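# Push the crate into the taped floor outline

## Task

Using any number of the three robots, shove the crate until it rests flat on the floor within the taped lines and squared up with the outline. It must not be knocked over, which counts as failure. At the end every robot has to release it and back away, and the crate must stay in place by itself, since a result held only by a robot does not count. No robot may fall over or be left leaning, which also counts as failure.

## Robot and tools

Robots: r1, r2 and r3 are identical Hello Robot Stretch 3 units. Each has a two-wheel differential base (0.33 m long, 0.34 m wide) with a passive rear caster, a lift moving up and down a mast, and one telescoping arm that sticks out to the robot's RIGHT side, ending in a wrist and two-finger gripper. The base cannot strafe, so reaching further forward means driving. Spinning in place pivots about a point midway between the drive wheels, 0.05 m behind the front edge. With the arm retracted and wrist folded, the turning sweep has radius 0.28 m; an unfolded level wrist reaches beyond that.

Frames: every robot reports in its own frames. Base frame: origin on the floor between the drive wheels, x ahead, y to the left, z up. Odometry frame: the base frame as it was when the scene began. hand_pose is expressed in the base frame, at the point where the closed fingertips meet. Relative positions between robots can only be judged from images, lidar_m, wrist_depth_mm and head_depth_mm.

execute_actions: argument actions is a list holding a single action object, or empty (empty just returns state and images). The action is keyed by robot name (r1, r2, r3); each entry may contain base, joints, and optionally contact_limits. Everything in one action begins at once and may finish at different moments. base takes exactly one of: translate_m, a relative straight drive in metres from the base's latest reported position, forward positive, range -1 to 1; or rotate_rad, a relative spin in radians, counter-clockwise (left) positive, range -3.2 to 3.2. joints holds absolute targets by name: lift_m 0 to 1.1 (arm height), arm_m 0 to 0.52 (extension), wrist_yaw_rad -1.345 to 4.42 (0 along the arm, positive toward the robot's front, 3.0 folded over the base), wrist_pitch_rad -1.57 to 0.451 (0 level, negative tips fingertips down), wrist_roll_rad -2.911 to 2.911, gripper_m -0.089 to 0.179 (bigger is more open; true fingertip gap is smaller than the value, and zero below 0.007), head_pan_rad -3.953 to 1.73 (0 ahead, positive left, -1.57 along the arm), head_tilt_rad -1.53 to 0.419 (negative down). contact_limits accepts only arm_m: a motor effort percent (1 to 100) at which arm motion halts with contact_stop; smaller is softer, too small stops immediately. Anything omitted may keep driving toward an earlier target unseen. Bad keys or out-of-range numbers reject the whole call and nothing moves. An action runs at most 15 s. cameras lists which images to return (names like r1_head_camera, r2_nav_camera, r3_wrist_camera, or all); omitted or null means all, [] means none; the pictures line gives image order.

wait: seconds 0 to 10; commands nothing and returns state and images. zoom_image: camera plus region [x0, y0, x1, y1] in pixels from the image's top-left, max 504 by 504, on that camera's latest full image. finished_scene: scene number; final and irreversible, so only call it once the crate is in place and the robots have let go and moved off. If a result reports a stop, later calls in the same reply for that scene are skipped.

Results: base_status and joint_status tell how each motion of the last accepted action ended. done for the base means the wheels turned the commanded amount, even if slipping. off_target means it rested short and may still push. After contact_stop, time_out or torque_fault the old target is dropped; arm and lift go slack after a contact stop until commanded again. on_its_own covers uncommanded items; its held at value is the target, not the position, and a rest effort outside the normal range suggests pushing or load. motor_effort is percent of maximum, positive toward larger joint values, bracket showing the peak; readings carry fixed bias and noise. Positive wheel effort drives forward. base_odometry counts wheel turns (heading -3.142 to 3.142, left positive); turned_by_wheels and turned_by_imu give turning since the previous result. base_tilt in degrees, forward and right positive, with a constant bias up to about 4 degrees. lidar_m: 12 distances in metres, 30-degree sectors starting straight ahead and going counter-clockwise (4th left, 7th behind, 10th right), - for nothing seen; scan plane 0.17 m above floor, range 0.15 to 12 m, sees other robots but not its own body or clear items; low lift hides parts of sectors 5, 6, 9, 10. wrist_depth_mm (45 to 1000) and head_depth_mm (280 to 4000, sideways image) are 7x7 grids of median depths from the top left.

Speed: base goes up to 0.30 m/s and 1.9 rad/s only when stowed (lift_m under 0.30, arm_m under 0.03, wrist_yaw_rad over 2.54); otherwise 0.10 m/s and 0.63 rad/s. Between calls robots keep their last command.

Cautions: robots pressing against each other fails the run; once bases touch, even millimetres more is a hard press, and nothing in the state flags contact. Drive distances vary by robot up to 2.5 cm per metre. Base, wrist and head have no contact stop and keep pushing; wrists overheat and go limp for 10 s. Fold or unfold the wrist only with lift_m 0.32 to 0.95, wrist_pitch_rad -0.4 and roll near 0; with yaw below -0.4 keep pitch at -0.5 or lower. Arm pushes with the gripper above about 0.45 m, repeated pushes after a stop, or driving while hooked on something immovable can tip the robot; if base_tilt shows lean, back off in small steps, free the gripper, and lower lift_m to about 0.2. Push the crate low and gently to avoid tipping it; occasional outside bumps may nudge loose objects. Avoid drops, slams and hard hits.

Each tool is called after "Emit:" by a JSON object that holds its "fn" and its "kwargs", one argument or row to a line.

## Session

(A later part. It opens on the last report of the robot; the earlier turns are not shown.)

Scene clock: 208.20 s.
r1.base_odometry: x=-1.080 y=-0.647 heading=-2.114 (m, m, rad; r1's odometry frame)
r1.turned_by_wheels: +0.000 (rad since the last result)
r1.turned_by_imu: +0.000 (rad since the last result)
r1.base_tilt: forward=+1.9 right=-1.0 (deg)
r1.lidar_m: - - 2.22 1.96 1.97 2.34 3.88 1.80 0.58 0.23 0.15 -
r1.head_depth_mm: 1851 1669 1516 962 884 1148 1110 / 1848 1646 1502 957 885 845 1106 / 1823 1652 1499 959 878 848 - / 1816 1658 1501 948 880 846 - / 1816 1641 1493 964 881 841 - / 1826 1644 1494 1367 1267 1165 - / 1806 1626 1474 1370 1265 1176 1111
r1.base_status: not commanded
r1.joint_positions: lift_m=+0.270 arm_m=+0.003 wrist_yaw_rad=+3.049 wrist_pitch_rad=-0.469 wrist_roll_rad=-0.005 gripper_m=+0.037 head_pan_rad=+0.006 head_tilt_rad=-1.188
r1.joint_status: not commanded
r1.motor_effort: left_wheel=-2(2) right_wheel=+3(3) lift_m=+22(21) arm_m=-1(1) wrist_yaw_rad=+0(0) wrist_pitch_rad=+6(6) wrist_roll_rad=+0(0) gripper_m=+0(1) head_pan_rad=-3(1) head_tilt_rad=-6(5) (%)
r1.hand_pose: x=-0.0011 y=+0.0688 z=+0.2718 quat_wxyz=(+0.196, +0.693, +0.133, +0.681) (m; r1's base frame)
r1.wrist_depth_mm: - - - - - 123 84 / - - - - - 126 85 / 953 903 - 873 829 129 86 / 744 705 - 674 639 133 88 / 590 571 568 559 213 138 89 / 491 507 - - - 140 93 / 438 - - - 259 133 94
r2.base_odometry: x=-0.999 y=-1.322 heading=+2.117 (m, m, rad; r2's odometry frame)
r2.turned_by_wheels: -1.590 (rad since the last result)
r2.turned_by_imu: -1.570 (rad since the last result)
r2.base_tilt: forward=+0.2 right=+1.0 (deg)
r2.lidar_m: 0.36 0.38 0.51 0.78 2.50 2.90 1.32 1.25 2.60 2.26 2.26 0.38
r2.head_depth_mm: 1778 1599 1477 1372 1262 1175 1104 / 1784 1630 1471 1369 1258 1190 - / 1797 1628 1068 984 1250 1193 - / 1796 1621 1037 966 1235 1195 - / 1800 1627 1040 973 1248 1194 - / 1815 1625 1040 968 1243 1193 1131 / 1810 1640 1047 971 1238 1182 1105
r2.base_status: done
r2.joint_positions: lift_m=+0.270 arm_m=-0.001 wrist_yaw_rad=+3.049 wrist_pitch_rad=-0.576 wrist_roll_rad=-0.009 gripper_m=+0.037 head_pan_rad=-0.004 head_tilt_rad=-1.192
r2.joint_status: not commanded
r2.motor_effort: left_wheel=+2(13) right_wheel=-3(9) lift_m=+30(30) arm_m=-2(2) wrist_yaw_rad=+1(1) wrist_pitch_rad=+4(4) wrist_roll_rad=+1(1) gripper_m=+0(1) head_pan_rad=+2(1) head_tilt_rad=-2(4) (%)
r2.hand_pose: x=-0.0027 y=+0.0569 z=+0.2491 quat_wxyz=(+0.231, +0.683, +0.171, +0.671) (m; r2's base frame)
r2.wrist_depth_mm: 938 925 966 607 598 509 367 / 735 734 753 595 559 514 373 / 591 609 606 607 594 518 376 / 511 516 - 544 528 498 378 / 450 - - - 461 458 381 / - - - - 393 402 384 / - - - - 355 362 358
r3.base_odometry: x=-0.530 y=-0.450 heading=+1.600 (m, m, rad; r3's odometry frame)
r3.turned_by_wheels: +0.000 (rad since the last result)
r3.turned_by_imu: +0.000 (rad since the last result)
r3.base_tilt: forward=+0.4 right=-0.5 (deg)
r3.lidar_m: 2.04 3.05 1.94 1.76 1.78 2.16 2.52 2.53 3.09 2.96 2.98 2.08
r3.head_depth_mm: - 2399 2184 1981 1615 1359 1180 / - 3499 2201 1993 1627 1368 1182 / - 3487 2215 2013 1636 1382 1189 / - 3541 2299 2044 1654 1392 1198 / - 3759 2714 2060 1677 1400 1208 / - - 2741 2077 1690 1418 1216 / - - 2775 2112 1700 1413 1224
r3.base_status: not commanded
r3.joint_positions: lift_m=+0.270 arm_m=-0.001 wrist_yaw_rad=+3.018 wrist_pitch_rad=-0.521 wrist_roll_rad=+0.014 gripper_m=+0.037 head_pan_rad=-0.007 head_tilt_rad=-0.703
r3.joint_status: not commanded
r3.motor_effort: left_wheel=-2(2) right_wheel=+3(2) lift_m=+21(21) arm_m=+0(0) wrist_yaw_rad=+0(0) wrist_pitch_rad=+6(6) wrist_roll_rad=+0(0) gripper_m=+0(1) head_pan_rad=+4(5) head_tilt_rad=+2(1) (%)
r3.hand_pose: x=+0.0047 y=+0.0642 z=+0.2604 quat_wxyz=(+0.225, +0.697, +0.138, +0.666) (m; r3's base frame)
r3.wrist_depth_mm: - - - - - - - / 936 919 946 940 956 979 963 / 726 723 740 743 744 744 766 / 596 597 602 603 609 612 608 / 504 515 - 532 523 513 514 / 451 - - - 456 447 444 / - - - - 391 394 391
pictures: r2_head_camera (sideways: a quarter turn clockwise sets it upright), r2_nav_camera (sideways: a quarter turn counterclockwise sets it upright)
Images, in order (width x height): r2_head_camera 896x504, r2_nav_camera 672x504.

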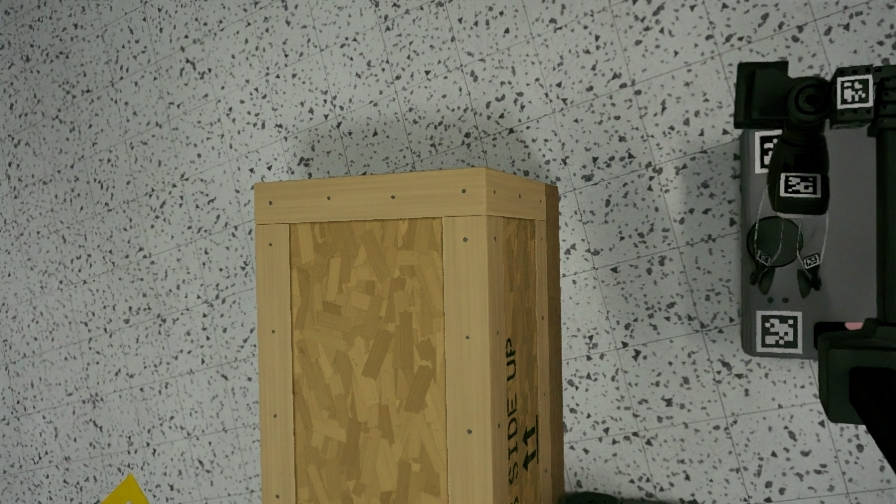

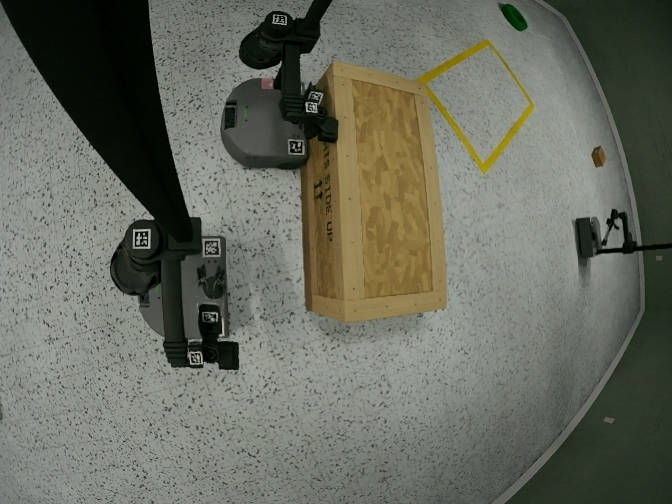

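Emit:
{"fn": "execute_actions", "kwargs": {
  "actions": [
    {"r2":{"base":{"translate_m":0.305}}}
  ],
  "cameras": []
}}

Emit:
{"fn": "execute_actions", "kwargs": {
  "actions": [
    {"r1":{"base":{"translate_m":0.3}},"r2":{"base":{"translate_m":0.3}}}
  ],
  "cameras": ["r2_nav_camera","r3_head_camera","r1_head_camera"]
}}

Scene clock: 214.90 s.
r1.base_odometry: x=-1.080 y=-0.647 heading=-2.114 (m, m, rad; r1's odometry frame)
r1.turned_by_wheels: +0.000 (rad since the last result)
r1.turned_by_imu: +0.000 (rad since the last result)
r1.base_tilt: forward=+1.9 right=-1.0 (deg)
r1.lidar_m: - - 2.21 1.96 1.97 2.34 3.86 1.79 3.15 0.23 0.15 -
r1.head_depth_mm: 1845 1670 1512 960 887 1104 1097 / 1843 1653 1512 961 884 846 1111 / 1831 1649 1510 957 882 846 - / 1827 1647 1492 949 883 840 - / 1820 1651 1487 957 882 841 - / 1798 1646 1490 1373 1268 1175 - / 1804 1638 1492 1371 1264 1176 1112
r1.base_status: not commanded
r1.joint_positions: lift_m=+0.270 arm_m=+0.003 wrist_yaw_rad=+3.049 wrist_pitch_rad=-0.469 wrist_roll_rad=-0.005 gripper_m=+0.037 head_pan_rad=+0.006 head_tilt_rad=-1.188
r1.joint_status: not commanded
r1.motor_effort: left_wheel=-2(2) right_wheel=+2(2) lift_m=+21(21) arm_m=+0(1) wrist_yaw_rad=+0(1) wrist_pitch_rad=+5(6) wrist_roll_rad=+0(0) gripper_m=+0(0) head_pan_rad=-2(1) head_tilt_rad=-5(5) (%)
r1.hand_pose: x=-0.0011 y=+0.0688 z=+0.2718 quat_wxyz=(+0.196, +0.693, +0.133, +0.681) (m; r1's base frame)
r1.wrist_depth_mm: - - - - - 123 84 / - - - - - 125 85 / - 915 - 843 821 128 86 / 742 712 - 659 637 132 88 / 589 557 551 561 212 138 89 / 485 509 - - - 141 93 / 439 - - - 254 134 94
r2.base_odometry: x=-1.158 y=-1.062 heading=+2.117 (m, m, rad; r2's odometry frame)
r2.turned_by_wheels: +0.000 (rad since the last result)
r2.turned_by_imu: +0.002 (rad since the last result)
r2.base_tilt: forward=+0.3 right=+0.9 (deg)
r2.lidar_m: - - 0.15 0.23 2.57 2.99 1.55 1.54 2.51 2.18 2.18 -
r2.head_depth_mm: 1783 1625 1476 1359 1264 1178 1099 / 1798 1627 1480 1364 1256 1187 - / 1779 1621 1478 1348 892 833 - / 1801 1627 1498 951 882 833 - / 1808 1629 1484 952 885 837 - / 1802 1650 1495 952 885 844 1127 / 1816 1634 1515 961 888 847 1109
r2.base_status: done
r2.joint_positions: lift_m=+0.270 arm_m=-0.001 wrist_yaw_rad=+3.049 wrist_pitch_rad=-0.576 wrist_roll_rad=-0.009 gripper_m=+0.037 head_pan_rad=-0.004 head_tilt_rad=-1.192
r2.joint_status: not commanded
r2.motor_effort: left_wheel=+3(12) right_wheel=-1(6) lift_m=+30(30) arm_m=-2(2) wrist_yaw_rad=+1(1) wrist_pitch_rad=+4(4) wrist_roll_rad=+1(1) gripper_m=-1(1) head_pan_rad=+2(2) head_tilt_rad=-3(2) (%)
r2.hand_pose: x=-0.0027 y=+0.0569 z=+0.2491 quat_wxyz=(+0.231, +0.683, +0.171, +0.671) (m; r2's base frame)
r2.wrist_depth_mm: 921 934 569 489 169 99 71 / 725 719 511 510 174 101 72 / 600 607 581 571 180 106 73 / 505 514 - 524 186 108 74 / 448 - - - 173 110 77 / - - - - 181 112 78 / - - - - 203 108 79
r3.base_odometry: x=-0.530 y=-0.450 heading=+1.600 (m, m, rad; r3's odometry frame)
r3.turned_by_wheels: +0.000 (rad since the last result)
r3.turned_by_imu: -0.001 (rad since the last result)
r3.base_tilt: forward=+0.4 right=-0.5 (deg)
r3.lidar_m: 2.04 3.05 1.94 1.76 1.77 2.17 2.51 2.53 3.10 2.96 2.99 2.08
r3.head_depth_mm: - 2445 2178 1980 1609 1358 1175 / - 3459 2215 1997 1621 1369 1184 / - 3507 2209 2000 1644 1378 1192 / - 3721 2291 2035 1648 1389 1200 / - 3745 2707 2059 1671 1405 1212 / - 3959 2742 2097 1679 1406 1214 / - - 2768 2125 1692 1424 1222
r3.base_status: not commanded
r3.joint_positions: lift_m=+0.270 arm_m=-0.001 wrist_yaw_rad=+3.018 wrist_pitch_rad=-0.521 wrist_roll_rad=+0.014 gripper_m=+0.037 head_pan_rad=-0.007 head_tilt_rad=-0.703
r3.joint_status: not commanded
r3.motor_effort: left_wheel=-2(1) right_wheel=+2(3) lift_m=+21(21) arm_m=+0(0) wrist_yaw_rad=+0(0) wrist_pitch_rad=+6(6) wrist_roll_rad=+0(0) gripper_m=+1(0) head_pan_rad=+4(4) head_tilt_rad=+3(2) (%)
r3.hand_pose: x=+0.0047 y=+0.0642 z=+0.2604 quat_wxyz=(+0.225, +0.697, +0.138, +0.666) (m; r3's base frame)
r3.wrist_depth_mm: - - - - - - - / 957 908 946 957 959 981 965 / 732 729 728 742 744 750 759 / 602 599 607 604 611 607 618 / 509 514 - 537 531 514 518 / 453 - - - 454 445 446 / - - - - 392 392 394
pictures: none
No camera images: the call's "cameras" was empty. Leave "cameras" out to get every camera's image.

Scene clock: 218.03 s.
r1.base_odometry: x=-1.236 y=-0.903 heading=-2.114 (m, m, rad; r1's odometry frame)
r1.turned_by_wheels: +0.001 (rad since the last result)
r1.turned_by_imu: -0.045 (rad since the last result)
r1.base_tilt: forward=+1.8 right=-1.0 (deg)
r1.lidar_m: - - 2.28 1.97 1.97 2.28 3.90 1.82 3.21 0.20 0.15 -
r1.head_depth_mm: 1827 1637 1514 958 887 1076 1101 / 1823 1654 1500 953 892 845 1105 / 1827 1658 1496 954 881 840 - / 1807 1652 1492 950 879 836 - / 1804 1642 1491 946 876 832 - / 1794 1642 1490 1359 1268 1171 - / 1793 1627 1486 1363 1264 1174 1112
r1.base_status: translate_m off_target (by the wheels' count: +0.2998 of +0.3000)
r1.joint_positions: lift_m=+0.270 arm_m=+0.003 wrist_yaw_rad=+3.053 wrist_pitch_rad=-0.471 wrist_roll_rad=-0.005 gripper_m=+0.037 head_pan_rad=+0.001 head_tilt_rad=-1.193
r1.joint_status: not commanded
r1.on_its_own: left_wheel is at rest, and its effort (+55) is outside its rest range (-18 to +18)
r1.motor_effort: left_wheel=+55(95) right_wheel=+18(100) lift_m=+24(31) arm_m=+0(1) wrist_yaw_rad=-2(7) wrist_pitch_rad=+6(8) wrist_roll_rad=+0(0) gripper_m=+0(0) head_pan_rad=+1(2) head_tilt_rad=-3(5) (%)
r1.hand_pose: x=-0.0020 y=+0.0687 z=+0.2713 quat_wxyz=(+0.195, +0.692, +0.135, +0.681) (m; r1's base frame)
r1.wrist_depth_mm: - - - - - 96 67 / - - - - - 99 68 / 957 924 - 837 738 102 69 / 711 720 - 665 199 104 71 / 578 565 551 553 166 110 72 / 487 511 - - - 112 73 / 437 - - - 200 107 77
r2.base_odometry: x=-1.314 y=-0.806 heading=+2.118 (m, m, rad; r2's odometry frame)
r2.turned_by_wheels: +0.000 (rad since the last result)
r2.turned_by_imu: +0.005 (rad since the last result)
r2.base_tilt: forward=+0.2 right=+0.9 (deg)
r2.lidar_m: - - 0.15 0.21 2.57 2.99 1.56 1.55 2.50 2.18 2.18 -
r2.head_depth_mm: 1779 1630 1480 1370 1259 1178 1099 / 1790 1626 1484 1366 1267 1187 - / 1810 1632 1486 1342 888 834 - / 1807 1625 1479 950 881 834 - / 1807 1637 1495 958 883 836 - / 1810 1635 1496 955 884 845 1130 / 1813 1642 1492 958 890 843 1113
r2.base_status: translate_m off_target (by the wheels' count: +0.2997 of +0.3000)
r2.joint_positions: lift_m=+0.270 arm_m=-0.001 wrist_yaw_rad=+3.050 wrist_pitch_rad=-0.576 wrist_roll_rad=-0.009 gripper_m=+0.037 head_pan_rad=-0.003 head_tilt_rad=-1.191
r2.joint_status: not commanded
r2.on_its_own: left_wheel is at rest, and its effort (+49) is outside its rest range (-18 to +18); right_wheel is at rest, and its effort (+31) is outside its rest range (-18 to +18)
r2.motor_effort: left_wheel=+49(88) right_wheel=+31(55) lift_m=+32(32) arm_m=-2(2) wrist_yaw_rad=+1(1) wrist_pitch_rad=+5(5) wrist_roll_rad=+1(1) gripper_m=+0(0) head_pan_rad=+1(2) head_tilt_rad=-4(4) (%)
r2.hand_pose: x=-0.0028 y=+0.0568 z=+0.2488 quat_wxyz=(+0.231, +0.683, +0.171, +0.671) (m; r2's base frame)
r2.wrist_depth_mm: 923 928 562 488 150 89 64 / 738 755 512 500 159 91 64 / 597 598 572 556 164 92 65 / 503 512 - 513 168 97 66 / 447 - - - 155 98 67 / - - - - 162 100 69 / - - - - 181 96 70
r3.base_odometry: x=-0.530 y=-0.450 heading=+1.600 (m, m, rad; r3's odometry frame)
r3.turned_by_wheels: +0.000 (rad since the last result)
r3.turned_by_imu: +0.000 (rad since the last result)
r3.base_tilt: forward=+0.4 right=-0.6 (deg)
r3.lidar_m: 2.03 3.06 1.94 1.76 1.77 2.16 2.51 2.53 3.08 2.97 2.99 2.06
r3.head_depth_mm: - 2382 2176 1978 1602 1365 1175 / - 3472 2208 1987 1622 1368 1188 / - 3485 2202 2009 1635 1382 1191 / - 3575 2279 2052 1655 1394 1204 / - 3780 2718 2070 1670 1395 1210 / - 3972 2750 2078 1681 1415 1220 / - - 2807 2114 1699 1424 1233
r3.base_status: not commanded
r3.joint_positions: lift_m=+0.270 arm_m=-0.001 wrist_yaw_rad=+3.018 wrist_pitch_rad=-0.521 wrist_roll_rad=+0.014 gripper_m=+0.037 head_pan_rad=-0.007 head_tilt_rad=-0.703
r3.joint_status: not commanded
r3.motor_effort: left_wheel=-1(2) right_wheel=+3(3) lift_m=+22(21) arm_m=+0(0) wrist_yaw_rad=+0(1) wrist_pitch_rad=+6(6) wrist_roll_rad=+0(0) gripper_m=+0(0) head_pan_rad=+5(4) head_tilt_rad=+2(1) (%)
r3.hand_pose: x=+0.0047 y=+0.0642 z=+0.2604 quat_wxyz=(+0.225, +0.697, +0.138, +0.666) (m; r3's base frame)
r3.wrist_depth_mm: - - - - - - - / 952 923 951 945 959 972 972 / 735 723 737 741 743 747 745 / 593 597 605 609 613 606 610 / 505 516 - 538 528 518 519 / 454 - - - 461 445 446 / - - - - 389 389 392
pictures: r1_head_camera (sideways: a quarter turn clockwise sets it upright), r2_nav_camera (sideways: a quarter turn counterclockwise sets it upright), r3_head_camera (sideways: a quarter turn clockwise sets it upright)
Images, in order (width x height): r1_head_camera 896x504, r2_nav_camera 672x504, r3_head_camera 896x504.

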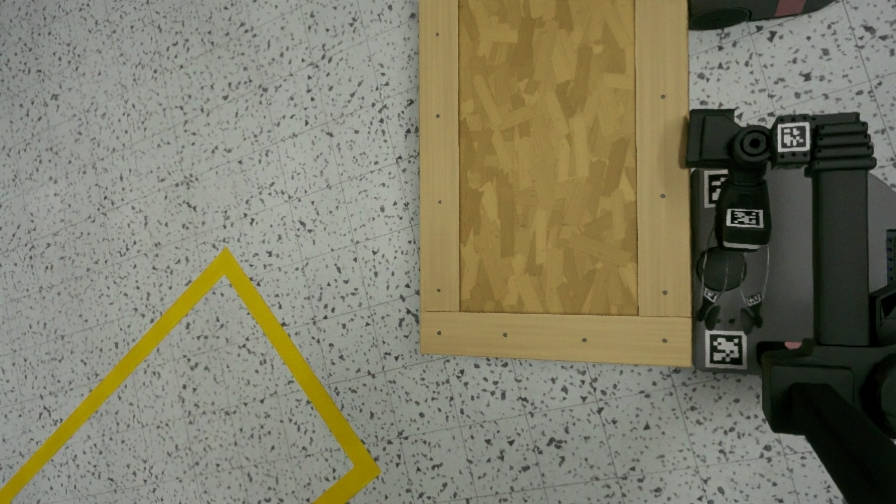

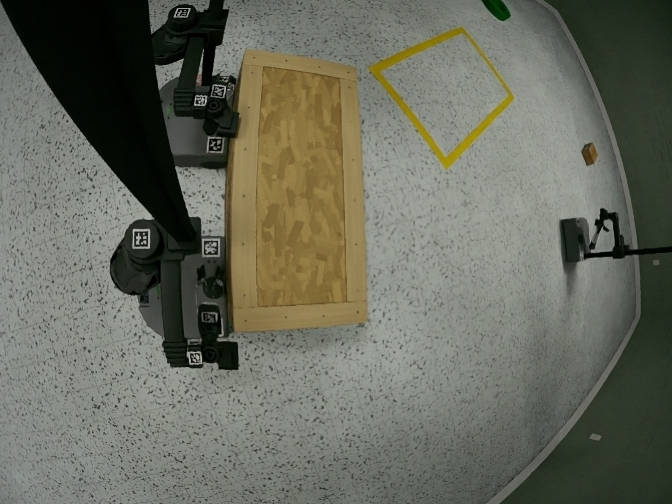

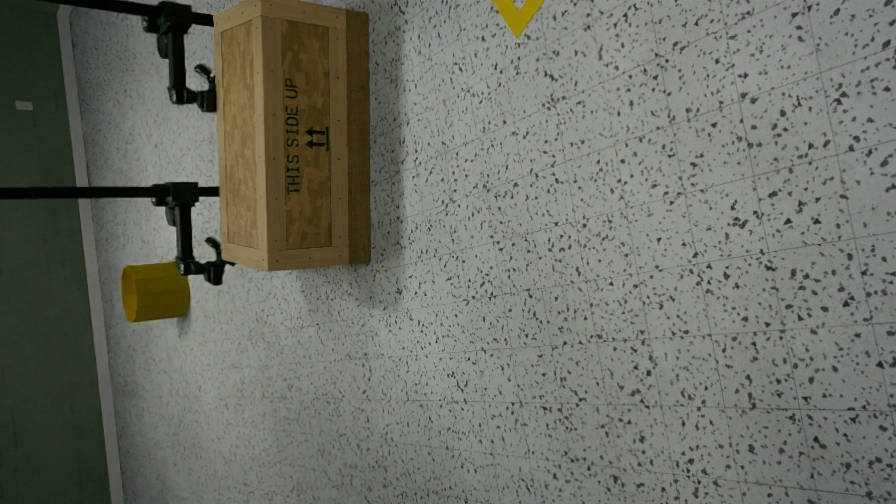

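Emit:
{"fn": "execute_actions", "kwargs": {
  "actions": [
    {"r1":{"base":{"translate_m":-0.35}},"r2":{"base":{"translate_m":-0.5}},"r3":{"base":{"rotate_rad":0.18},"joints":{"head_tilt_rad":-1.0}}}
  ],
  "cameras": []
}}

Emit:
{"fn": "execute_actions", "kwargs": {
  "actions": [
    {"r1":{"base":{"rotate_rad":0.45}},"r3":{"base":{"translate_m":1.0}}}
  ],
  "cameras": ["r1_head_camera","r2_nav_camera"]
}}

Emit:
{"fn": "execute_actions", "kwargs": {
  "actions": [
    {"r1":{"base":{"translate_m":0.28}},"r2":{"base":{"rotate_rad":1.59}},"r3":{"base":{"translate_m":1.0}}}
  ],
  "cameras": ["r3_nav_camera","r2_nav_camera"]
}}

Scene clock: 268.00 s.
r1.base_odometry: x=-1.055 y=-0.603 heading=-2.114 (m, m, rad; r1's odometry frame)
r1.turned_by_wheels: +0.000 (rad since the last result)
r1.turned_by_imu: +0.000 (rad since the last result)
r1.base_tilt: forward=+1.8 right=-1.0 (deg)
r1.lidar_m: 0.40 0.41 2.18 1.88 1.88 2.18 3.56 1.54 0.51 0.60 0.57 0.41
r1.head_depth_mm: 1819 1659 1043 994 1272 1179 1106 / 1824 1660 1046 982 1286 1196 1106 / 1810 1647 1037 985 1269 1210 - / 1815 1653 1035 985 1271 1203 - / 1818 1624 1042 1036 1269 1199 - / 1796 1618 1489 1367 1263 1176 - / 1798 1614 1469 1365 1267 1175 1113
r1.base_status: done
r1.joint_positions: lift_m=+0.270 arm_m=+0.003 wrist_yaw_rad=+3.052 wrist_pitch_rad=-0.471 wrist_roll_rad=-0.005 gripper_m=+0.037 head_pan_rad=+0.001 head_tilt_rad=-1.193
r1.joint_status: not commanded
r1.motor_effort: left_wheel=+0(31) right_wheel=+0(15) lift_m=+23(23) arm_m=+0(0) wrist_yaw_rad=-2(2) wrist_pitch_rad=+6(6) wrist_roll_rad=-1(0) gripper_m=-1(0) head_pan_rad=+0(0) head_tilt_rad=-3(3) (%)
r1.hand_pose: x=-0.0017 y=+0.0686 z=+0.2713 quat_wxyz=(+0.196, +0.692, +0.134, +0.681) (m; r1's base frame)
r1.wrist_depth_mm: - - - - - - - / - - - - - - 1000 / 973 910 - 865 818 769 759 / 754 721 - 653 658 625 606 / 595 572 562 556 546 520 494 / 490 512 - - - 442 440 / 430 - - - 394 382 381
r2.base_odometry: x=-1.054 y=-1.233 heading=+2.118 (m, m, rad; r2's odometry frame)
r2.turned_by_wheels: +0.000 (rad since the last result)
r2.turned_by_imu: -0.005 (rad since the last result)
r2.base_tilt: forward=+0.2 right=+0.9 (deg)
r2.lidar_m: 0.55 0.57 0.61 0.61 2.45 2.86 3.28 1.08 2.64 2.30 2.31 2.68
r2.head_depth_mm: 1778 1622 1476 1369 1260 1183 1099 / 1803 1629 1483 1359 1265 1184 - / 1796 1609 1061 1339 1264 1190 - / 1807 1140 1039 1258 1273 1185 - / 1814 1142 1041 1270 1275 1186 - / 1816 1139 1041 1261 1274 1187 1127 / 1812 1143 1049 1272 1281 1189 1107
r2.base_status: done
r2.joint_positions: lift_m=+0.270 arm_m=-0.001 wrist_yaw_rad=+3.050 wrist_pitch_rad=-0.576 wrist_roll_rad=-0.009 gripper_m=+0.037 head_pan_rad=-0.003 head_tilt_rad=-1.191
r2.joint_status: not commanded
r2.motor_effort: left_wheel=+1(31) right_wheel=+0(19) lift_m=+33(32) arm_m=-2(2) wrist_yaw_rad=+1(0) wrist_pitch_rad=+5(5) wrist_roll_rad=+1(0) gripper_m=+0(1) head_pan_rad=+1(2) head_tilt_rad=-4(3) (%)
r2.hand_pose: x=-0.0028 y=+0.0568 z=+0.2488 quat_wxyz=(+0.231, +0.683, +0.171, +0.671) (m; r2's base frame)
r2.wrist_depth_mm: 915 942 605 582 - 763 544 / 727 723 556 533 727 735 552 / 600 602 611 584 614 626 564 / 506 514 - 544 524 525 526 / 452 - - - 458 456 457 / - - - - 390 403 404 / - - - - 357 359 365
r3.base_odometry: x=-0.530 y=-0.450 heading=+1.780 (m, m, rad; r3's odometry frame)
r3.turned_by_wheels: +0.180 (rad since the last result)
r3.turned_by_imu: +0.176 (rad since the last result)
r3.base_tilt: forward=+0.4 right=-0.6 (deg)
r3.lidar_m: 2.03 2.48 1.82 1.76 1.83 2.53 2.51 2.62 3.10 2.97 3.09 2.04
r3.head_depth_mm: 1862 2021 1715 1519 1343 1200 1097 / 1911 2065 1746 1525 1352 1210 1101 / 2468 2077 1779 1542 1362 1219 1106 / 2535 2093 1783 1552 1370 1233 1116 / 2589 2142 1805 1576 1380 1232 1124 / 2649 2149 1813 1574 1396 1245 1126 / 2680 2170 1841 1592 1400 1249 1139
r3.base_status: done
r3.joint_positions: lift_m=+0.270 arm_m=-0.001 wrist_yaw_rad=+3.018 wrist_pitch_rad=-0.521 wrist_roll_rad=+0.014 gripper_m=+0.037 head_pan_rad=-0.007 head_tilt_rad=-0.987
r3.joint_status: all done
r3.motor_effort: left_wheel=-2(10) right_wheel=+3(11) lift_m=+21(21) arm_m=+0(0) wrist_yaw_rad=+0(1) wrist_pitch_rad=+6(6) wrist_roll_rad=+0(0) gripper_m=+1(1) head_pan_rad=+3(3) head_tilt_rad=-6(25) (%)
r3.hand_pose: x=+0.0047 y=+0.0642 z=+0.2604 quat_wxyz=(+0.225, +0.697, +0.138, +0.666) (m; r3's base frame)
r3.wrist_depth_mm: - - - - - - - / 929 918 944 961 951 980 968 / 732 727 738 735 748 746 750 / 600 592 602 611 609 611 612 / 507 518 - 537 534 518 518 / 451 - - - 457 445 447 / - - - - 392 393 393
pictures: none
No camera images: the call's "cameras" was empty. Leave "cameras" out to get every camera's image.

Scene clock: 272.93 s.
r1.base_odometry: x=-1.055 y=-0.603 heading=-1.664 (m, m, rad; r1's odometry frame)
r1.turned_by_wheels: +0.450 (rad since the last result)
r1.turned_by_imu: +0.450 (rad since the last result)
r1.base_tilt: forward=+1.8 right=-1.0 (deg)
r1.lidar_m: 0.40 2.28 1.89 1.88 2.09 3.35 1.54 0.51 0.60 0.62 0.42 0.40
r1.head_depth_mm: 1821 1646 1042 962 1138 1190 1112 / 1833 1648 1044 969 1242 1193 1108 / 1801 1647 1447 983 1260 1208 - / 1822 1664 1503 1366 1268 1197 - / 1801 1630 1477 1373 1265 1204 - / 1789 1623 1476 1368 1268 1170 - / 1794 1621 1484 1361 1251 1178 1114
r1.base_status: done
r1.joint_positions: lift_m=+0.270 arm_m=+0.003 wrist_yaw_rad=+3.052 wrist_pitch_rad=-0.471 wrist_roll_rad=-0.005 gripper_m=+0.037 head_pan_rad=+0.001 head_tilt_rad=-1.193
r1.joint_status: not commanded
r1.motor_effort: left_wheel=-3(12) right_wheel=+2(9) lift_m=+24(23) arm_m=+0(0) wrist_yaw_rad=-2(1) wrist_pitch_rad=+6(6) wrist_roll_rad=+0(0) gripper_m=+0(0) head_pan_rad=+0(0) head_tilt_rad=-3(3) (%)
r1.hand_pose: x=-0.0017 y=+0.0686 z=+0.2713 quat_wxyz=(+0.196, +0.692, +0.134, +0.681) (m; r1's base frame)
r1.wrist_depth_mm: - - - - - - - / - - - - - - - / 960 919 - 844 807 765 763 / 725 697 - 667 639 629 608 / 598 577 547 565 557 511 503 / 489 496 - - - 445 432 / 431 - - - 391 388 378
r2.base_odometry: x=-1.054 y=-1.233 heading=+2.118 (m, m, rad; r2's odometry frame)
r2.turned_by_wheels: +0.000 (rad since the last result)
r2.turned_by_imu: -0.001 (rad since the last result)
r2.base_tilt: forward=+0.2 right=+0.9 (deg)
r2.lidar_m: 0.55 0.57 0.61 0.61 2.45 2.86 3.28 1.08 2.65 2.31 2.30 2.68
r2.head_depth_mm: 1787 1625 1482 1360 1261 1180 1102 / 1804 1627 1485 1361 1266 1197 - / 1790 1612 1062 1344 1261 1188 - / 1798 1141 1039 1263 1271 1188 - / 1804 1134 1041 1274 1274 1188 - / 1805 1133 1041 1265 1272 1183 1128 / 1807 1137 1039 1266 1273 1189 1112
r2.base_status: not commanded
r2.joint_positions: lift_m=+0.270 arm_m=-0.001 wrist_yaw_rad=+3.050 wrist_pitch_rad=-0.576 wrist_roll_rad=-0.009 gripper_m=+0.037 head_pan_rad=-0.003 head_tilt_rad=-1.191
r2.joint_status: not commanded
r2.motor_effort: left_wheel=+2(2) right_wheel=+0(0) lift_m=+32(32) arm_m=-2(2) wrist_yaw_rad=+1(0) wrist_pitch_rad=+5(5) wrist_roll_rad=+1(1) gripper_m=+1(1) head_pan_rad=+0(1) head_tilt_rad=-4(4) (%)
r2.hand_pose: x=-0.0028 y=+0.0568 z=+0.2488 quat_wxyz=(+0.231, +0.683, +0.171, +0.671) (m; r2's base frame)
r2.wrist_depth_mm: 923 941 590 570 937 765 554 / 714 727 545 497 573 725 555 / 594 599 594 561 611 628 555 / 508 511 - 534 521 533 525 / 451 - - - 458 459 456 / - - - - 390 401 404 / - - - - 357 359 361
r3.base_odometry: x=-0.738 y=+0.528 heading=+1.780 (m, m, rad; r3's odometry frame)
r3.turned_by_wheels: +0.000 (rad since the last result)
r3.turned_by_imu: -0.003 (rad since the last result)
r3.base_tilt: forward=+0.4 right=-0.6 (deg)
r3.lidar_m: 1.08 2.47 1.81 1.75 1.82 2.51 3.49 3.62 3.10 2.98 1.24 1.07
r3.head_depth_mm: 2029 1417 1347 1503 1340 1200 1099 / 2399 1997 1486 1515 1357 1214 1105 / 2488 2068 1766 1531 1363 1221 1111 / 2553 2084 1786 1546 1376 1234 1114 / 2578 2132 1789 1568 1379 1238 1122 / 2602 2153 1823 1579 1388 1246 1124 / 2637 2187 1840 1588 1399 1263 1142
r3.base_status: done
r3.joint_positions: lift_m=+0.270 arm_m=-0.001 wrist_yaw_rad=+3.018 wrist_pitch_rad=-0.521 wrist_roll_rad=+0.014 gripper_m=+0.037 head_pan_rad=-0.007 head_tilt_rad=-0.988
r3.joint_status: not commanded
r3.motor_effort: left_wheel=-2(9) right_wheel=+2(12) lift_m=+21(21) arm_m=+0(0) wrist_yaw_rad=+0(1) wrist_pitch_rad=+6(6) wrist_roll_rad=+0(0) gripper_m=+0(0) head_pan_rad=+5(5) head_tilt_rad=-5(6) (%)
r3.hand_pose: x=+0.0047 y=+0.0642 z=+0.2604 quat_wxyz=(+0.225, +0.697, +0.138, +0.666) (m; r3's base frame)
r3.wrist_depth_mm: - - - - - - - / 931 918 950 962 957 972 985 / 727 730 742 733 740 753 742 / 596 597 602 603 612 610 611 / 502 510 - 534 538 516 517 / 448 - - - 455 443 447 / - - - - 393 394 393
pictures: r1_head_camera (sideways: a quarter turn clockwise sets it upright), r2_nav_camera (sideways: a quarter turn counterclockwise sets it upright)
Images, in order (width x height): r1_head_camera 896x504, r2_nav_camera 672x504.

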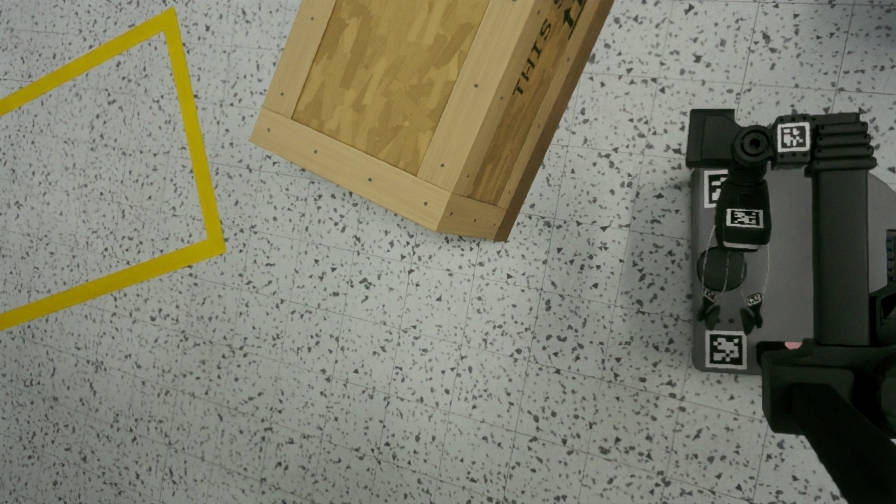

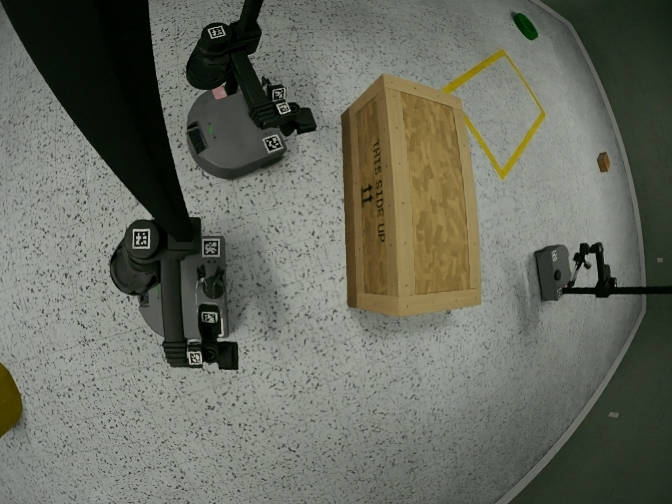

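Scene clock: 277.87 s.
r1.base_odometry: x=-1.081 y=-0.882 heading=-1.664 (m, m, rad; r1's odometry frame)
r1.turned_by_wheels: +0.000 (rad since the last result)
r1.turned_by_imu: -0.001 (rad since the last result)
r1.base_tilt: forward=+1.9 right=-1.0 (deg)
r1.lidar_m: 4.22 2.23 1.84 1.83 2.04 3.27 1.80 0.80 0.84 0.23 0.15 0.15
r1.head_depth_mm: 1849 1664 1509 967 882 848 1112 / 1833 1647 1502 957 884 976 1106 / 1820 1640 1500 1371 883 1078 - / 1802 1643 1498 1377 1271 1201 - / 1805 1639 1479 1367 1265 1204 - / 1808 1632 1482 1359 1265 1170 - / 1782 1620 1482 1363 1256 1173 1117
r1.base_status: done
r1.joint_positions: lift_m=+0.270 arm_m=+0.003 wrist_yaw_rad=+3.052 wrist_pitch_rad=-0.471 wrist_roll_rad=-0.005 gripper_m=+0.037 head_pan_rad=+0.001 head_tilt_rad=-1.193
r1.joint_status: not commanded
r1.motor_effort: left_wheel=-2(11) right_wheel=+2(10) lift_m=+23(23) arm_m=+0(0) wrist_yaw_rad=-1(1) wrist_pitch_rad=+6(6) wrist_roll_rad=+0(0) gripper_m=+0(0) head_pan_rad=+0(1) head_tilt_rad=-3(3) (%)
r1.hand_pose: x=-0.0017 y=+0.0686 z=+0.2713 quat_wxyz=(+0.196, +0.692, +0.134, +0.681) (m; r1's base frame)
r1.wrist_depth_mm: - - - - - - - / - - - - - - - / 925 929 - 852 835 783 759 / 723 711 - 658 653 613 604 / 584 579 550 554 556 523 502 / 485 510 - - - 441 439 / 434 - - - 393 388 377
r2.base_odometry: x=-1.054 y=-1.233 heading=-2.575 (m, m, rad; r2's odometry frame)
r2.turned_by_wheels: +1.590 (rad since the last result)
r2.turned_by_imu: +1.568 (rad since the last result)
r2.base_tilt: forward=+0.2 right=+0.9 (deg)
r2.lidar_m: 2.45 2.46 2.86 3.28 1.10 2.64 2.30 2.30 1.06 0.55 0.57 0.79
r2.head_depth_mm: 1720 985 1256 1237 1258 1173 1099 / 1788 968 1288 1271 1264 1189 - / 1797 1630 1489 1348 1268 1187 - / 1804 1627 1492 1368 1265 1189 - / 1794 1632 1488 1372 1267 1189 - / 1821 1635 1491 1382 1273 1180 1128 / 1813 1654 1489 1377 1282 1182 1110
r2.base_status: done
r2.joint_positions: lift_m=+0.270 arm_m=-0.001 wrist_yaw_rad=+3.050 wrist_pitch_rad=-0.576 wrist_roll_rad=-0.009 gripper_m=+0.037 head_pan_rad=-0.003 head_tilt_rad=-1.191
r2.joint_status: not commanded
r2.motor_effort: left_wheel=-1(8) right_wheel=+3(13) lift_m=+32(33) arm_m=-3(2) wrist_yaw_rad=+0(1) wrist_pitch_rad=+5(5) wrist_roll_rad=+0(1) gripper_m=+1(0) head_pan_rad=+1(2) head_tilt_rad=-4(4) (%)
r2.hand_pose: x=-0.0028 y=+0.0568 z=+0.2488 quat_wxyz=(+0.231, +0.683, +0.171, +0.671) (m; r2's base frame)
r2.wrist_depth_mm: 917 885 964 - - - - / 726 742 763 750 773 776 795 / 595 601 610 611 624 632 640 / 502 510 - 535 529 536 536 / 453 - - - 460 461 460 / - - - - 387 402 405 / - - - - 358 361 360
r3.base_odometry: x=-0.945 y=+1.507 heading=+1.779 (m, m, rad; r3's odometry frame)
r3.turned_by_wheels: +0.000 (rad since the last result)
r3.turned_by_imu: -0.003 (rad since the last result)
r3.base_tilt: forward=+0.4 right=-0.6 (deg)
r3.lidar_m: 2.04 2.46 1.81 1.74 1.81 2.50 4.47 4.25 3.10 0.23 0.23 0.41
r3.head_depth_mm: 2373 2029 1507 1398 1342 1172 990 / 2044 2042 1748 1500 1350 1211 1101 / 2428 2066 1758 1526 1360 1219 1107 / 2560 2101 1786 1549 1368 1232 1112 / 2595 2130 1807 1563 1377 1242 1121 / 2612 2118 1824 1570 1393 1250 1126 / 2644 2175 1838 1596 1401 1262 1136
r3.base_status: done
r3.joint_positions: lift_m=+0.270 arm_m=-0.001 wrist_yaw_rad=+3.018 wrist_pitch_rad=-0.521 wrist_roll_rad=+0.014 gripper_m=+0.037 head_pan_rad=-0.007 head_tilt_rad=-0.988
r3.joint_status: not commanded
r3.motor_effort: left_wheel=-1(7) right_wheel=+2(11) lift_m=+21(21) arm_m=+0(0) wrist_yaw_rad=-1(0) wrist_pitch_rad=+6(6) wrist_roll_rad=+0(0) gripper_m=-1(2) head_pan_rad=+4(4) head_tilt_rad=-4(4) (%)
r3.hand_pose: x=+0.0047 y=+0.0642 z=+0.2604 quat_wxyz=(+0.225, +0.697, +0.138, +0.666) (m; r3's base frame)
r3.wrist_depth_mm: - - - - - - - / 929 922 953 952 954 949 978 / 735 731 742 747 749 735 760 / 594 597 599 608 612 616 617 / 509 513 - 535 529 515 518 / 453 - - - 458 443 446 / - - - - 392 392 392
pictures: r2_nav_camera (sideways: a quarter turn counterclockwise sets it upright), r3_nav_camera (sideways: a quarter turn counterclockwise sets it upright)
Images, in order (width x height): r2_nav_camera 672x504, r3_nav_camera 672x504.

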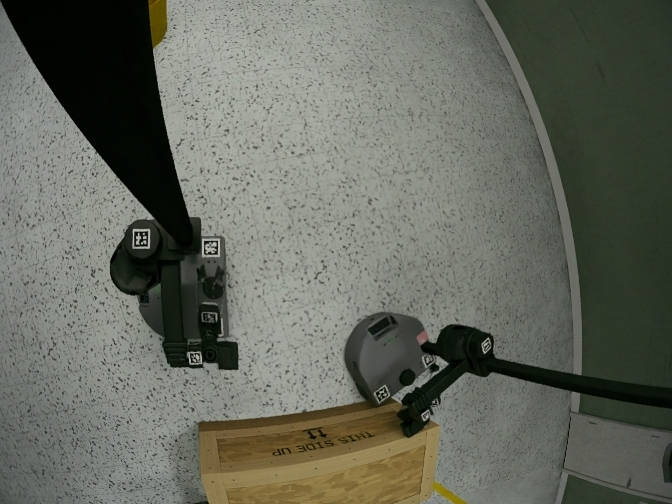

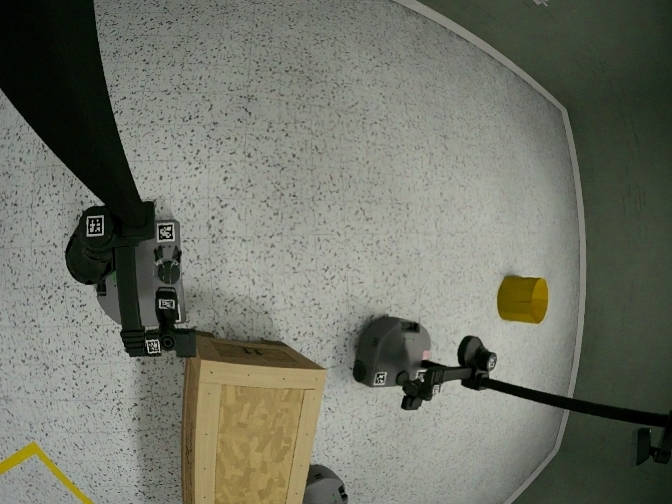

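Emit:
{"fn": "execute_actions", "kwargs": {
  "actions": [
    {"r1":{"base":{"rotate_rad":-0.45},"joints":{"lift_m":0.83}},"r2":{"base":{"translate_m":0.33}},"r3":{"base":{"rotate_rad":0.08}}}
  ],
  "cameras": ["r1_head_camera"]
}}

Emit:
{"fn": "execute_actions", "kwargs": {
  "actions": [
    {"r2":{"base":{"rotate_rad":-1.59}},"r3":{"base":{"translate_m":0.9}}}
  ],
  "cameras": ["r3_nav_camera","r2_nav_camera","r2_head_camera"]
}}

Scene clock: 290.23 s.
r1.base_odometry: x=-1.081 y=-0.882 heading=-2.114 (m, m, rad; r1's odometry frame)
r1.turned_by_wheels: -0.450 (rad since the last result)
r1.turned_by_imu: -0.451 (rad since the last result)
r1.base_tilt: forward=+1.8 right=-0.9 (deg)
r1.lidar_m: 4.83 3.65 2.11 1.83 1.83 2.12 3.69 0.54 0.54 0.59 0.21 0.15
r1.head_depth_mm: 1845 1656 1506 957 893 1188 - / 1827 1658 1516 958 894 1189 - / 1803 1655 1502 953 891 1203 - / 1814 1632 1490 960 900 1201 - / 1801 1634 1480 1370 1268 1195 - / 1801 1636 1474 1363 1266 1190 1082 / 1819 1621 1485 1357 1260 1175 1114
r1.base_status: done
r1.joint_positions: lift_m=+0.830 arm_m=+0.003 wrist_yaw_rad=+3.052 wrist_pitch_rad=-0.471 wrist_roll_rad=-0.005 gripper_m=+0.037 head_pan_rad=+0.001 head_tilt_rad=-1.193
r1.joint_status: all done
r1.motor_effort: left_wheel=+4(12) right_wheel=-2(7) lift_m=+39(40) arm_m=+0(0) wrist_yaw_rad=-2(1) wrist_pitch_rad=+6(6) wrist_roll_rad=+0(0) gripper_m=+0(0) head_pan_rad=+0(1) head_tilt_rad=-3(3) (%)
r1.hand_pose: x=-0.0017 y=+0.0686 z=+0.8307 quat_wxyz=(+0.196, +0.692, +0.134, +0.681) (m; r1's base frame)
r1.wrist_depth_mm: - - - - - - - / - - - - - - - / - - - - - - - / - - - - - - - / - - - - - - - / - - - - - - - / - - 970 951 958 941 905
r2.base_odometry: x=-1.332 y=-1.410 heading=-2.575 (m, m, rad; r2's odometry frame)
r2.turned_by_wheels: +0.000 (rad since the last result)
r2.turned_by_imu: +0.001 (rad since the last result)
r2.base_tilt: forward=+0.2 right=+1.0 (deg)
r2.lidar_m: 2.13 2.13 2.50 3.36 1.25 2.99 2.62 2.63 0.57 0.55 0.55 0.55
r2.head_depth_mm: 1792 1622 1482 1174 1120 1177 1100 / 1809 1633 1494 1196 1134 1185 - / 1805 1628 1489 1370 1255 1193 - / 1798 1628 1494 1367 1266 1191 - / 1809 1633 1488 1368 1265 1189 - / 1817 1635 1493 1371 1272 1190 1132 / 1818 1649 1487 1368 1275 1182 1112
r2.base_status: done
r2.joint_positions: lift_m=+0.270 arm_m=-0.001 wrist_yaw_rad=+3.050 wrist_pitch_rad=-0.576 wrist_roll_rad=-0.009 gripper_m=+0.037 head_pan_rad=-0.003 head_tilt_rad=-1.191
r2.joint_status: not commanded
r2.motor_effort: left_wheel=-1(7) right_wheel=+2(10) lift_m=+32(32) arm_m=-2(3) wrist_yaw_rad=+1(1) wrist_pitch_rad=+5(5) wrist_roll_rad=+1(1) gripper_m=+0(0) head_pan_rad=+1(1) head_tilt_rad=-3(4) (%)
r2.hand_pose: x=-0.0028 y=+0.0568 z=+0.2488 quat_wxyz=(+0.231, +0.683, +0.171, +0.671) (m; r2's base frame)
r2.wrist_depth_mm: 883 941 974 - - - - / 718 733 764 763 767 787 781 / 598 601 607 618 617 641 629 / 508 519 - 542 521 534 527 / 450 - - - 461 453 462 / - - - - 390 402 405 / - - - - 358 361 361
r3.base_odometry: x=-0.945 y=+1.507 heading=+1.859 (m, m, rad; r3's odometry frame)
r3.turned_by_wheels: +0.080 (rad since the last result)
r3.turned_by_imu: +0.077 (rad since the last result)
r3.base_tilt: forward=+0.4 right=-0.5 (deg)
r3.lidar_m: 2.04 2.29 1.77 1.74 1.86 2.72 4.48 3.93 3.05 0.23 0.24 0.47
r3.head_depth_mm: 2030 2022 1727 1508 1334 1192 1058 / 2333 2038 1745 1525 1354 1218 1100 / 2499 2076 1762 1539 1361 1219 1111 / 2534 2104 1777 1551 1372 1226 1110 / 2563 2115 1806 1566 1380 1235 1127 / 2594 2150 1810 1583 1397 1242 1125 / 2657 2166 1831 1587 1404 1256 1137
r3.base_status: done
r3.joint_positions: lift_m=+0.270 arm_m=-0.001 wrist_yaw_rad=+3.018 wrist_pitch_rad=-0.521 wrist_roll_rad=+0.014 gripper_m=+0.037 head_pan_rad=-0.007 head_tilt_rad=-0.988
r3.joint_status: not commanded
r3.motor_effort: left_wheel=-2(11) right_wheel=+3(10) lift_m=+21(21) arm_m=+0(0) wrist_yaw_rad=+0(0) wrist_pitch_rad=+6(6) wrist_roll_rad=+0(0) gripper_m=+0(0) head_pan_rad=+4(4) head_tilt_rad=-5(6) (%)
r3.hand_pose: x=+0.0047 y=+0.0642 z=+0.2604 quat_wxyz=(+0.225, +0.697, +0.138, +0.666) (m; r3's base frame)
r3.wrist_depth_mm: - - - - - - - / 935 923 948 960 954 966 967 / 734 736 743 739 747 743 755 / 595 600 604 608 602 609 617 / 507 517 - 538 532 514 517 / 455 - - - 458 447 446 / - - - - 393 395 392
pictures: r1_head_camera (sideways: a quarter turn clockwise sets it upright)
Images, in order (width x height): r1_head_camera 896x504.

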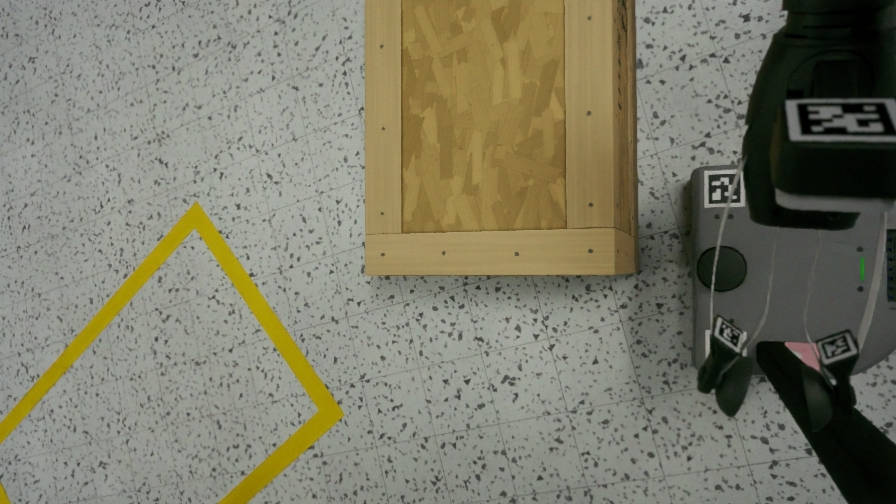

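Scene clock: 295.00 s.
r1.base_odometry: x=-1.081 y=-0.882 heading=-2.114 (m, m, rad; r1's odometry frame)
r1.turned_by_wheels: +0.000 (rad since the last result)
r1.turned_by_imu: +0.000 (rad since the last result)
r1.base_tilt: forward=+1.8 right=-1.0 (deg)
r1.lidar_m: 4.82 3.68 2.11 1.83 1.83 2.12 3.69 0.52 0.54 0.59 0.21 0.15
r1.head_depth_mm: 1841 1674 1518 957 895 1197 - / 1825 1643 1517 958 894 1187 - / 1822 1651 1507 954 896 1197 - / 1812 1646 1493 961 893 1210 - / 1808 1621 1484 1362 1262 1197 - / 1789 1625 1480 1366 1252 1186 1083 / 1798 1636 1498 1358 1260 1178 1119
r1.base_status: not commanded
r1.joint_positions: lift_m=+0.830 arm_m=+0.003 wrist_yaw_rad=+3.052 wrist_pitch_rad=-0.471 wrist_roll_rad=-0.005 gripper_m=+0.037 head_pan_rad=+0.001 head_tilt_rad=-1.193
r1.joint_status: not commanded
r1.motor_effort: left_wheel=+4(3) right_wheel=-2(2) lift_m=+40(39) arm_m=+0(0) wrist_yaw_rad=-1(2) wrist_pitch_rad=+6(7) wrist_roll_rad=-1(0) gripper_m=+0(1) head_pan_rad=+0(0) head_tilt_rad=-3(3) (%)
r1.hand_pose: x=-0.0017 y=+0.0686 z=+0.8307 quat_wxyz=(+0.196, +0.692, +0.134, +0.681) (m; r1's base frame)
r1.wrist_depth_mm: - - - - - - - / - - - - - - - / - - - - - - - / - - - - - - - / - - - - - - - / - - - - - - - / - - 994 942 984 945 929
r2.base_odometry: x=-1.332 y=-1.410 heading=+2.118 (m, m, rad; r2's odometry frame)
r2.turned_by_wheels: -1.590 (rad since the last result)
r2.turned_by_imu: -1.570 (rad since the last result)
r2.base_tilt: forward=+0.2 right=+0.9 (deg)
r2.lidar_m: 0.55 0.55 0.55 2.13 2.13 2.49 3.35 1.24 3.00 0.92 1.06 0.57
r2.head_depth_mm: 1792 1131 1034 1278 1264 1177 1104 / 1791 1130 1032 1275 1262 1185 - / 1804 1130 1032 1271 1274 1184 - / 1794 1128 1034 1280 1269 1193 - / 1806 1138 1040 1277 1264 1181 - / 1804 1138 1039 1205 1144 1170 1128 / 1812 1144 1045 1274 1110 1149 1113
r2.base_status: done
r2.joint_positions: lift_m=+0.270 arm_m=-0.001 wrist_yaw_rad=+3.050 wrist_pitch_rad=-0.576 wrist_roll_rad=-0.009 gripper_m=+0.037 head_pan_rad=-0.003 head_tilt_rad=-1.191
r2.joint_status: not commanded
r2.motor_effort: left_wheel=+3(13) right_wheel=-1(7) lift_m=+33(33) arm_m=-3(2) wrist_yaw_rad=+1(1) wrist_pitch_rad=+5(5) wrist_roll_rad=+1(1) gripper_m=-1(1) head_pan_rad=+2(1) head_tilt_rad=-3(4) (%)
r2.hand_pose: x=-0.0028 y=+0.0568 z=+0.2488 quat_wxyz=(+0.231, +0.683, +0.171, +0.671) (m; r2's base frame)
r2.wrist_depth_mm: 913 942 974 - 903 571 - / 711 720 752 756 481 458 494 / 600 603 619 620 451 403 406 / 503 510 - 535 498 462 506 / 448 - - - 459 461 465 / - - - - 393 402 404 / - - - - 356 359 360
r3.base_odometry: x=-1.201 y=+2.369 heading=+1.859 (m, m, rad; r3's odometry frame)
r3.turned_by_wheels: +0.000 (rad since the last result)
r3.turned_by_imu: -0.003 (rad since the last result)
r3.base_tilt: forward=+0.4 right=-0.6 (deg)
r3.lidar_m: 3.34 2.19 1.70 1.67 1.78 2.60 5.35 0.60 0.79 0.92 3.30 1.20
r3.head_depth_mm: 2394 2022 1576 1516 1343 1207 1093 / 2467 2037 1740 1516 1348 1214 1099 / 2509 2070 1762 1544 1361 1221 1102 / 2526 2099 1792 1556 1365 1220 1118 / 2595 2133 1797 1565 1381 1237 1124 / 2595 2144 1817 1584 1395 1246 1131 / 2618 2170 1827 1590 1401 1258 1137
r3.base_status: done
r3.joint_positions: lift_m=+0.270 arm_m=-0.001 wrist_yaw_rad=+3.018 wrist_pitch_rad=-0.521 wrist_roll_rad=+0.014 gripper_m=+0.037 head_pan_rad=-0.007 head_tilt_rad=-0.989
r3.joint_status: not commanded
r3.motor_effort: left_wheel=-2(8) right_wheel=+2(12) lift_m=+21(22) arm_m=+0(0) wrist_yaw_rad=+1(0) wrist_pitch_rad=+6(6) wrist_roll_rad=+0(0) gripper_m=-2(0) head_pan_rad=+4(4) head_tilt_rad=-5(4) (%)
r3.hand_pose: x=+0.0047 y=+0.0642 z=+0.2604 quat_wxyz=(+0.225, +0.697, +0.138, +0.666) (m; r3's base frame)
r3.wrist_depth_mm: - - - - - - - / 937 913 954 950 955 969 982 / 721 726 744 743 750 755 758 / 603 598 599 611 616 613 609 / 507 518 - 537 533 518 517 / 449 - - - 458 447 447 / - - - - 390 391 393
pictures: r2_head_camera (sideways: a quarter turn clockwise sets it upright), r2_nav_camera (sideways: a quarter turn counterclockwise sets it upright), r3_nav_camera (sideways: a quarter turn counterclockwise sets it upright)
Images, in order (width x height): r2_head_camera 896x504, r2_nav_camera 672x504, r3_nav_camera 672x504.

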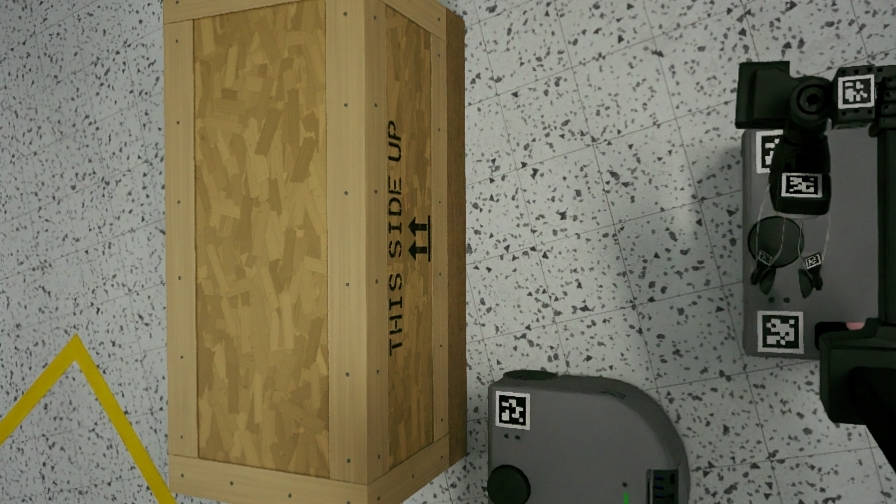

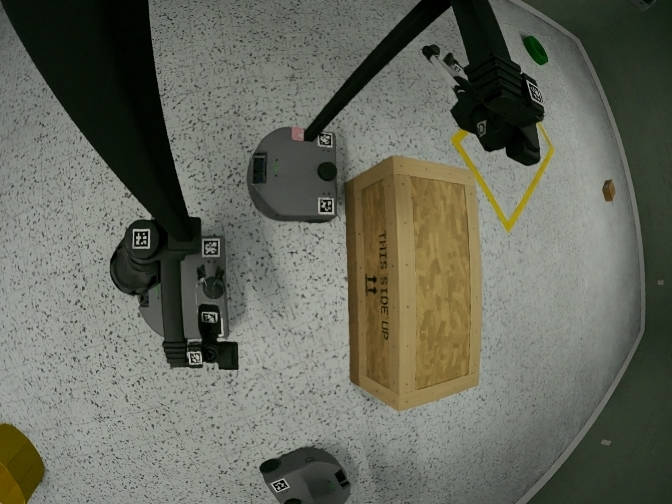

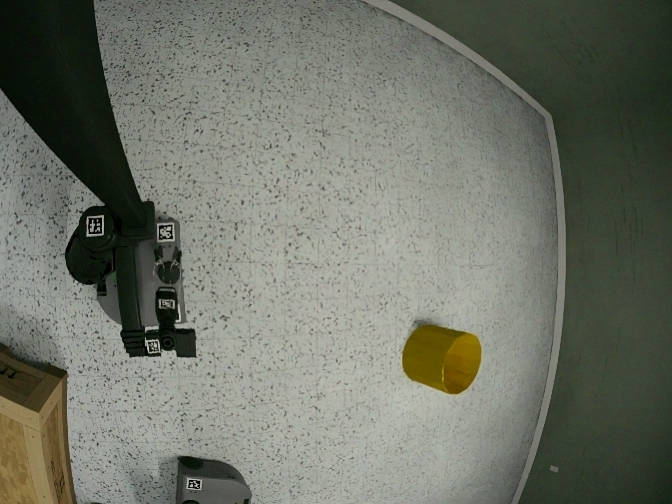

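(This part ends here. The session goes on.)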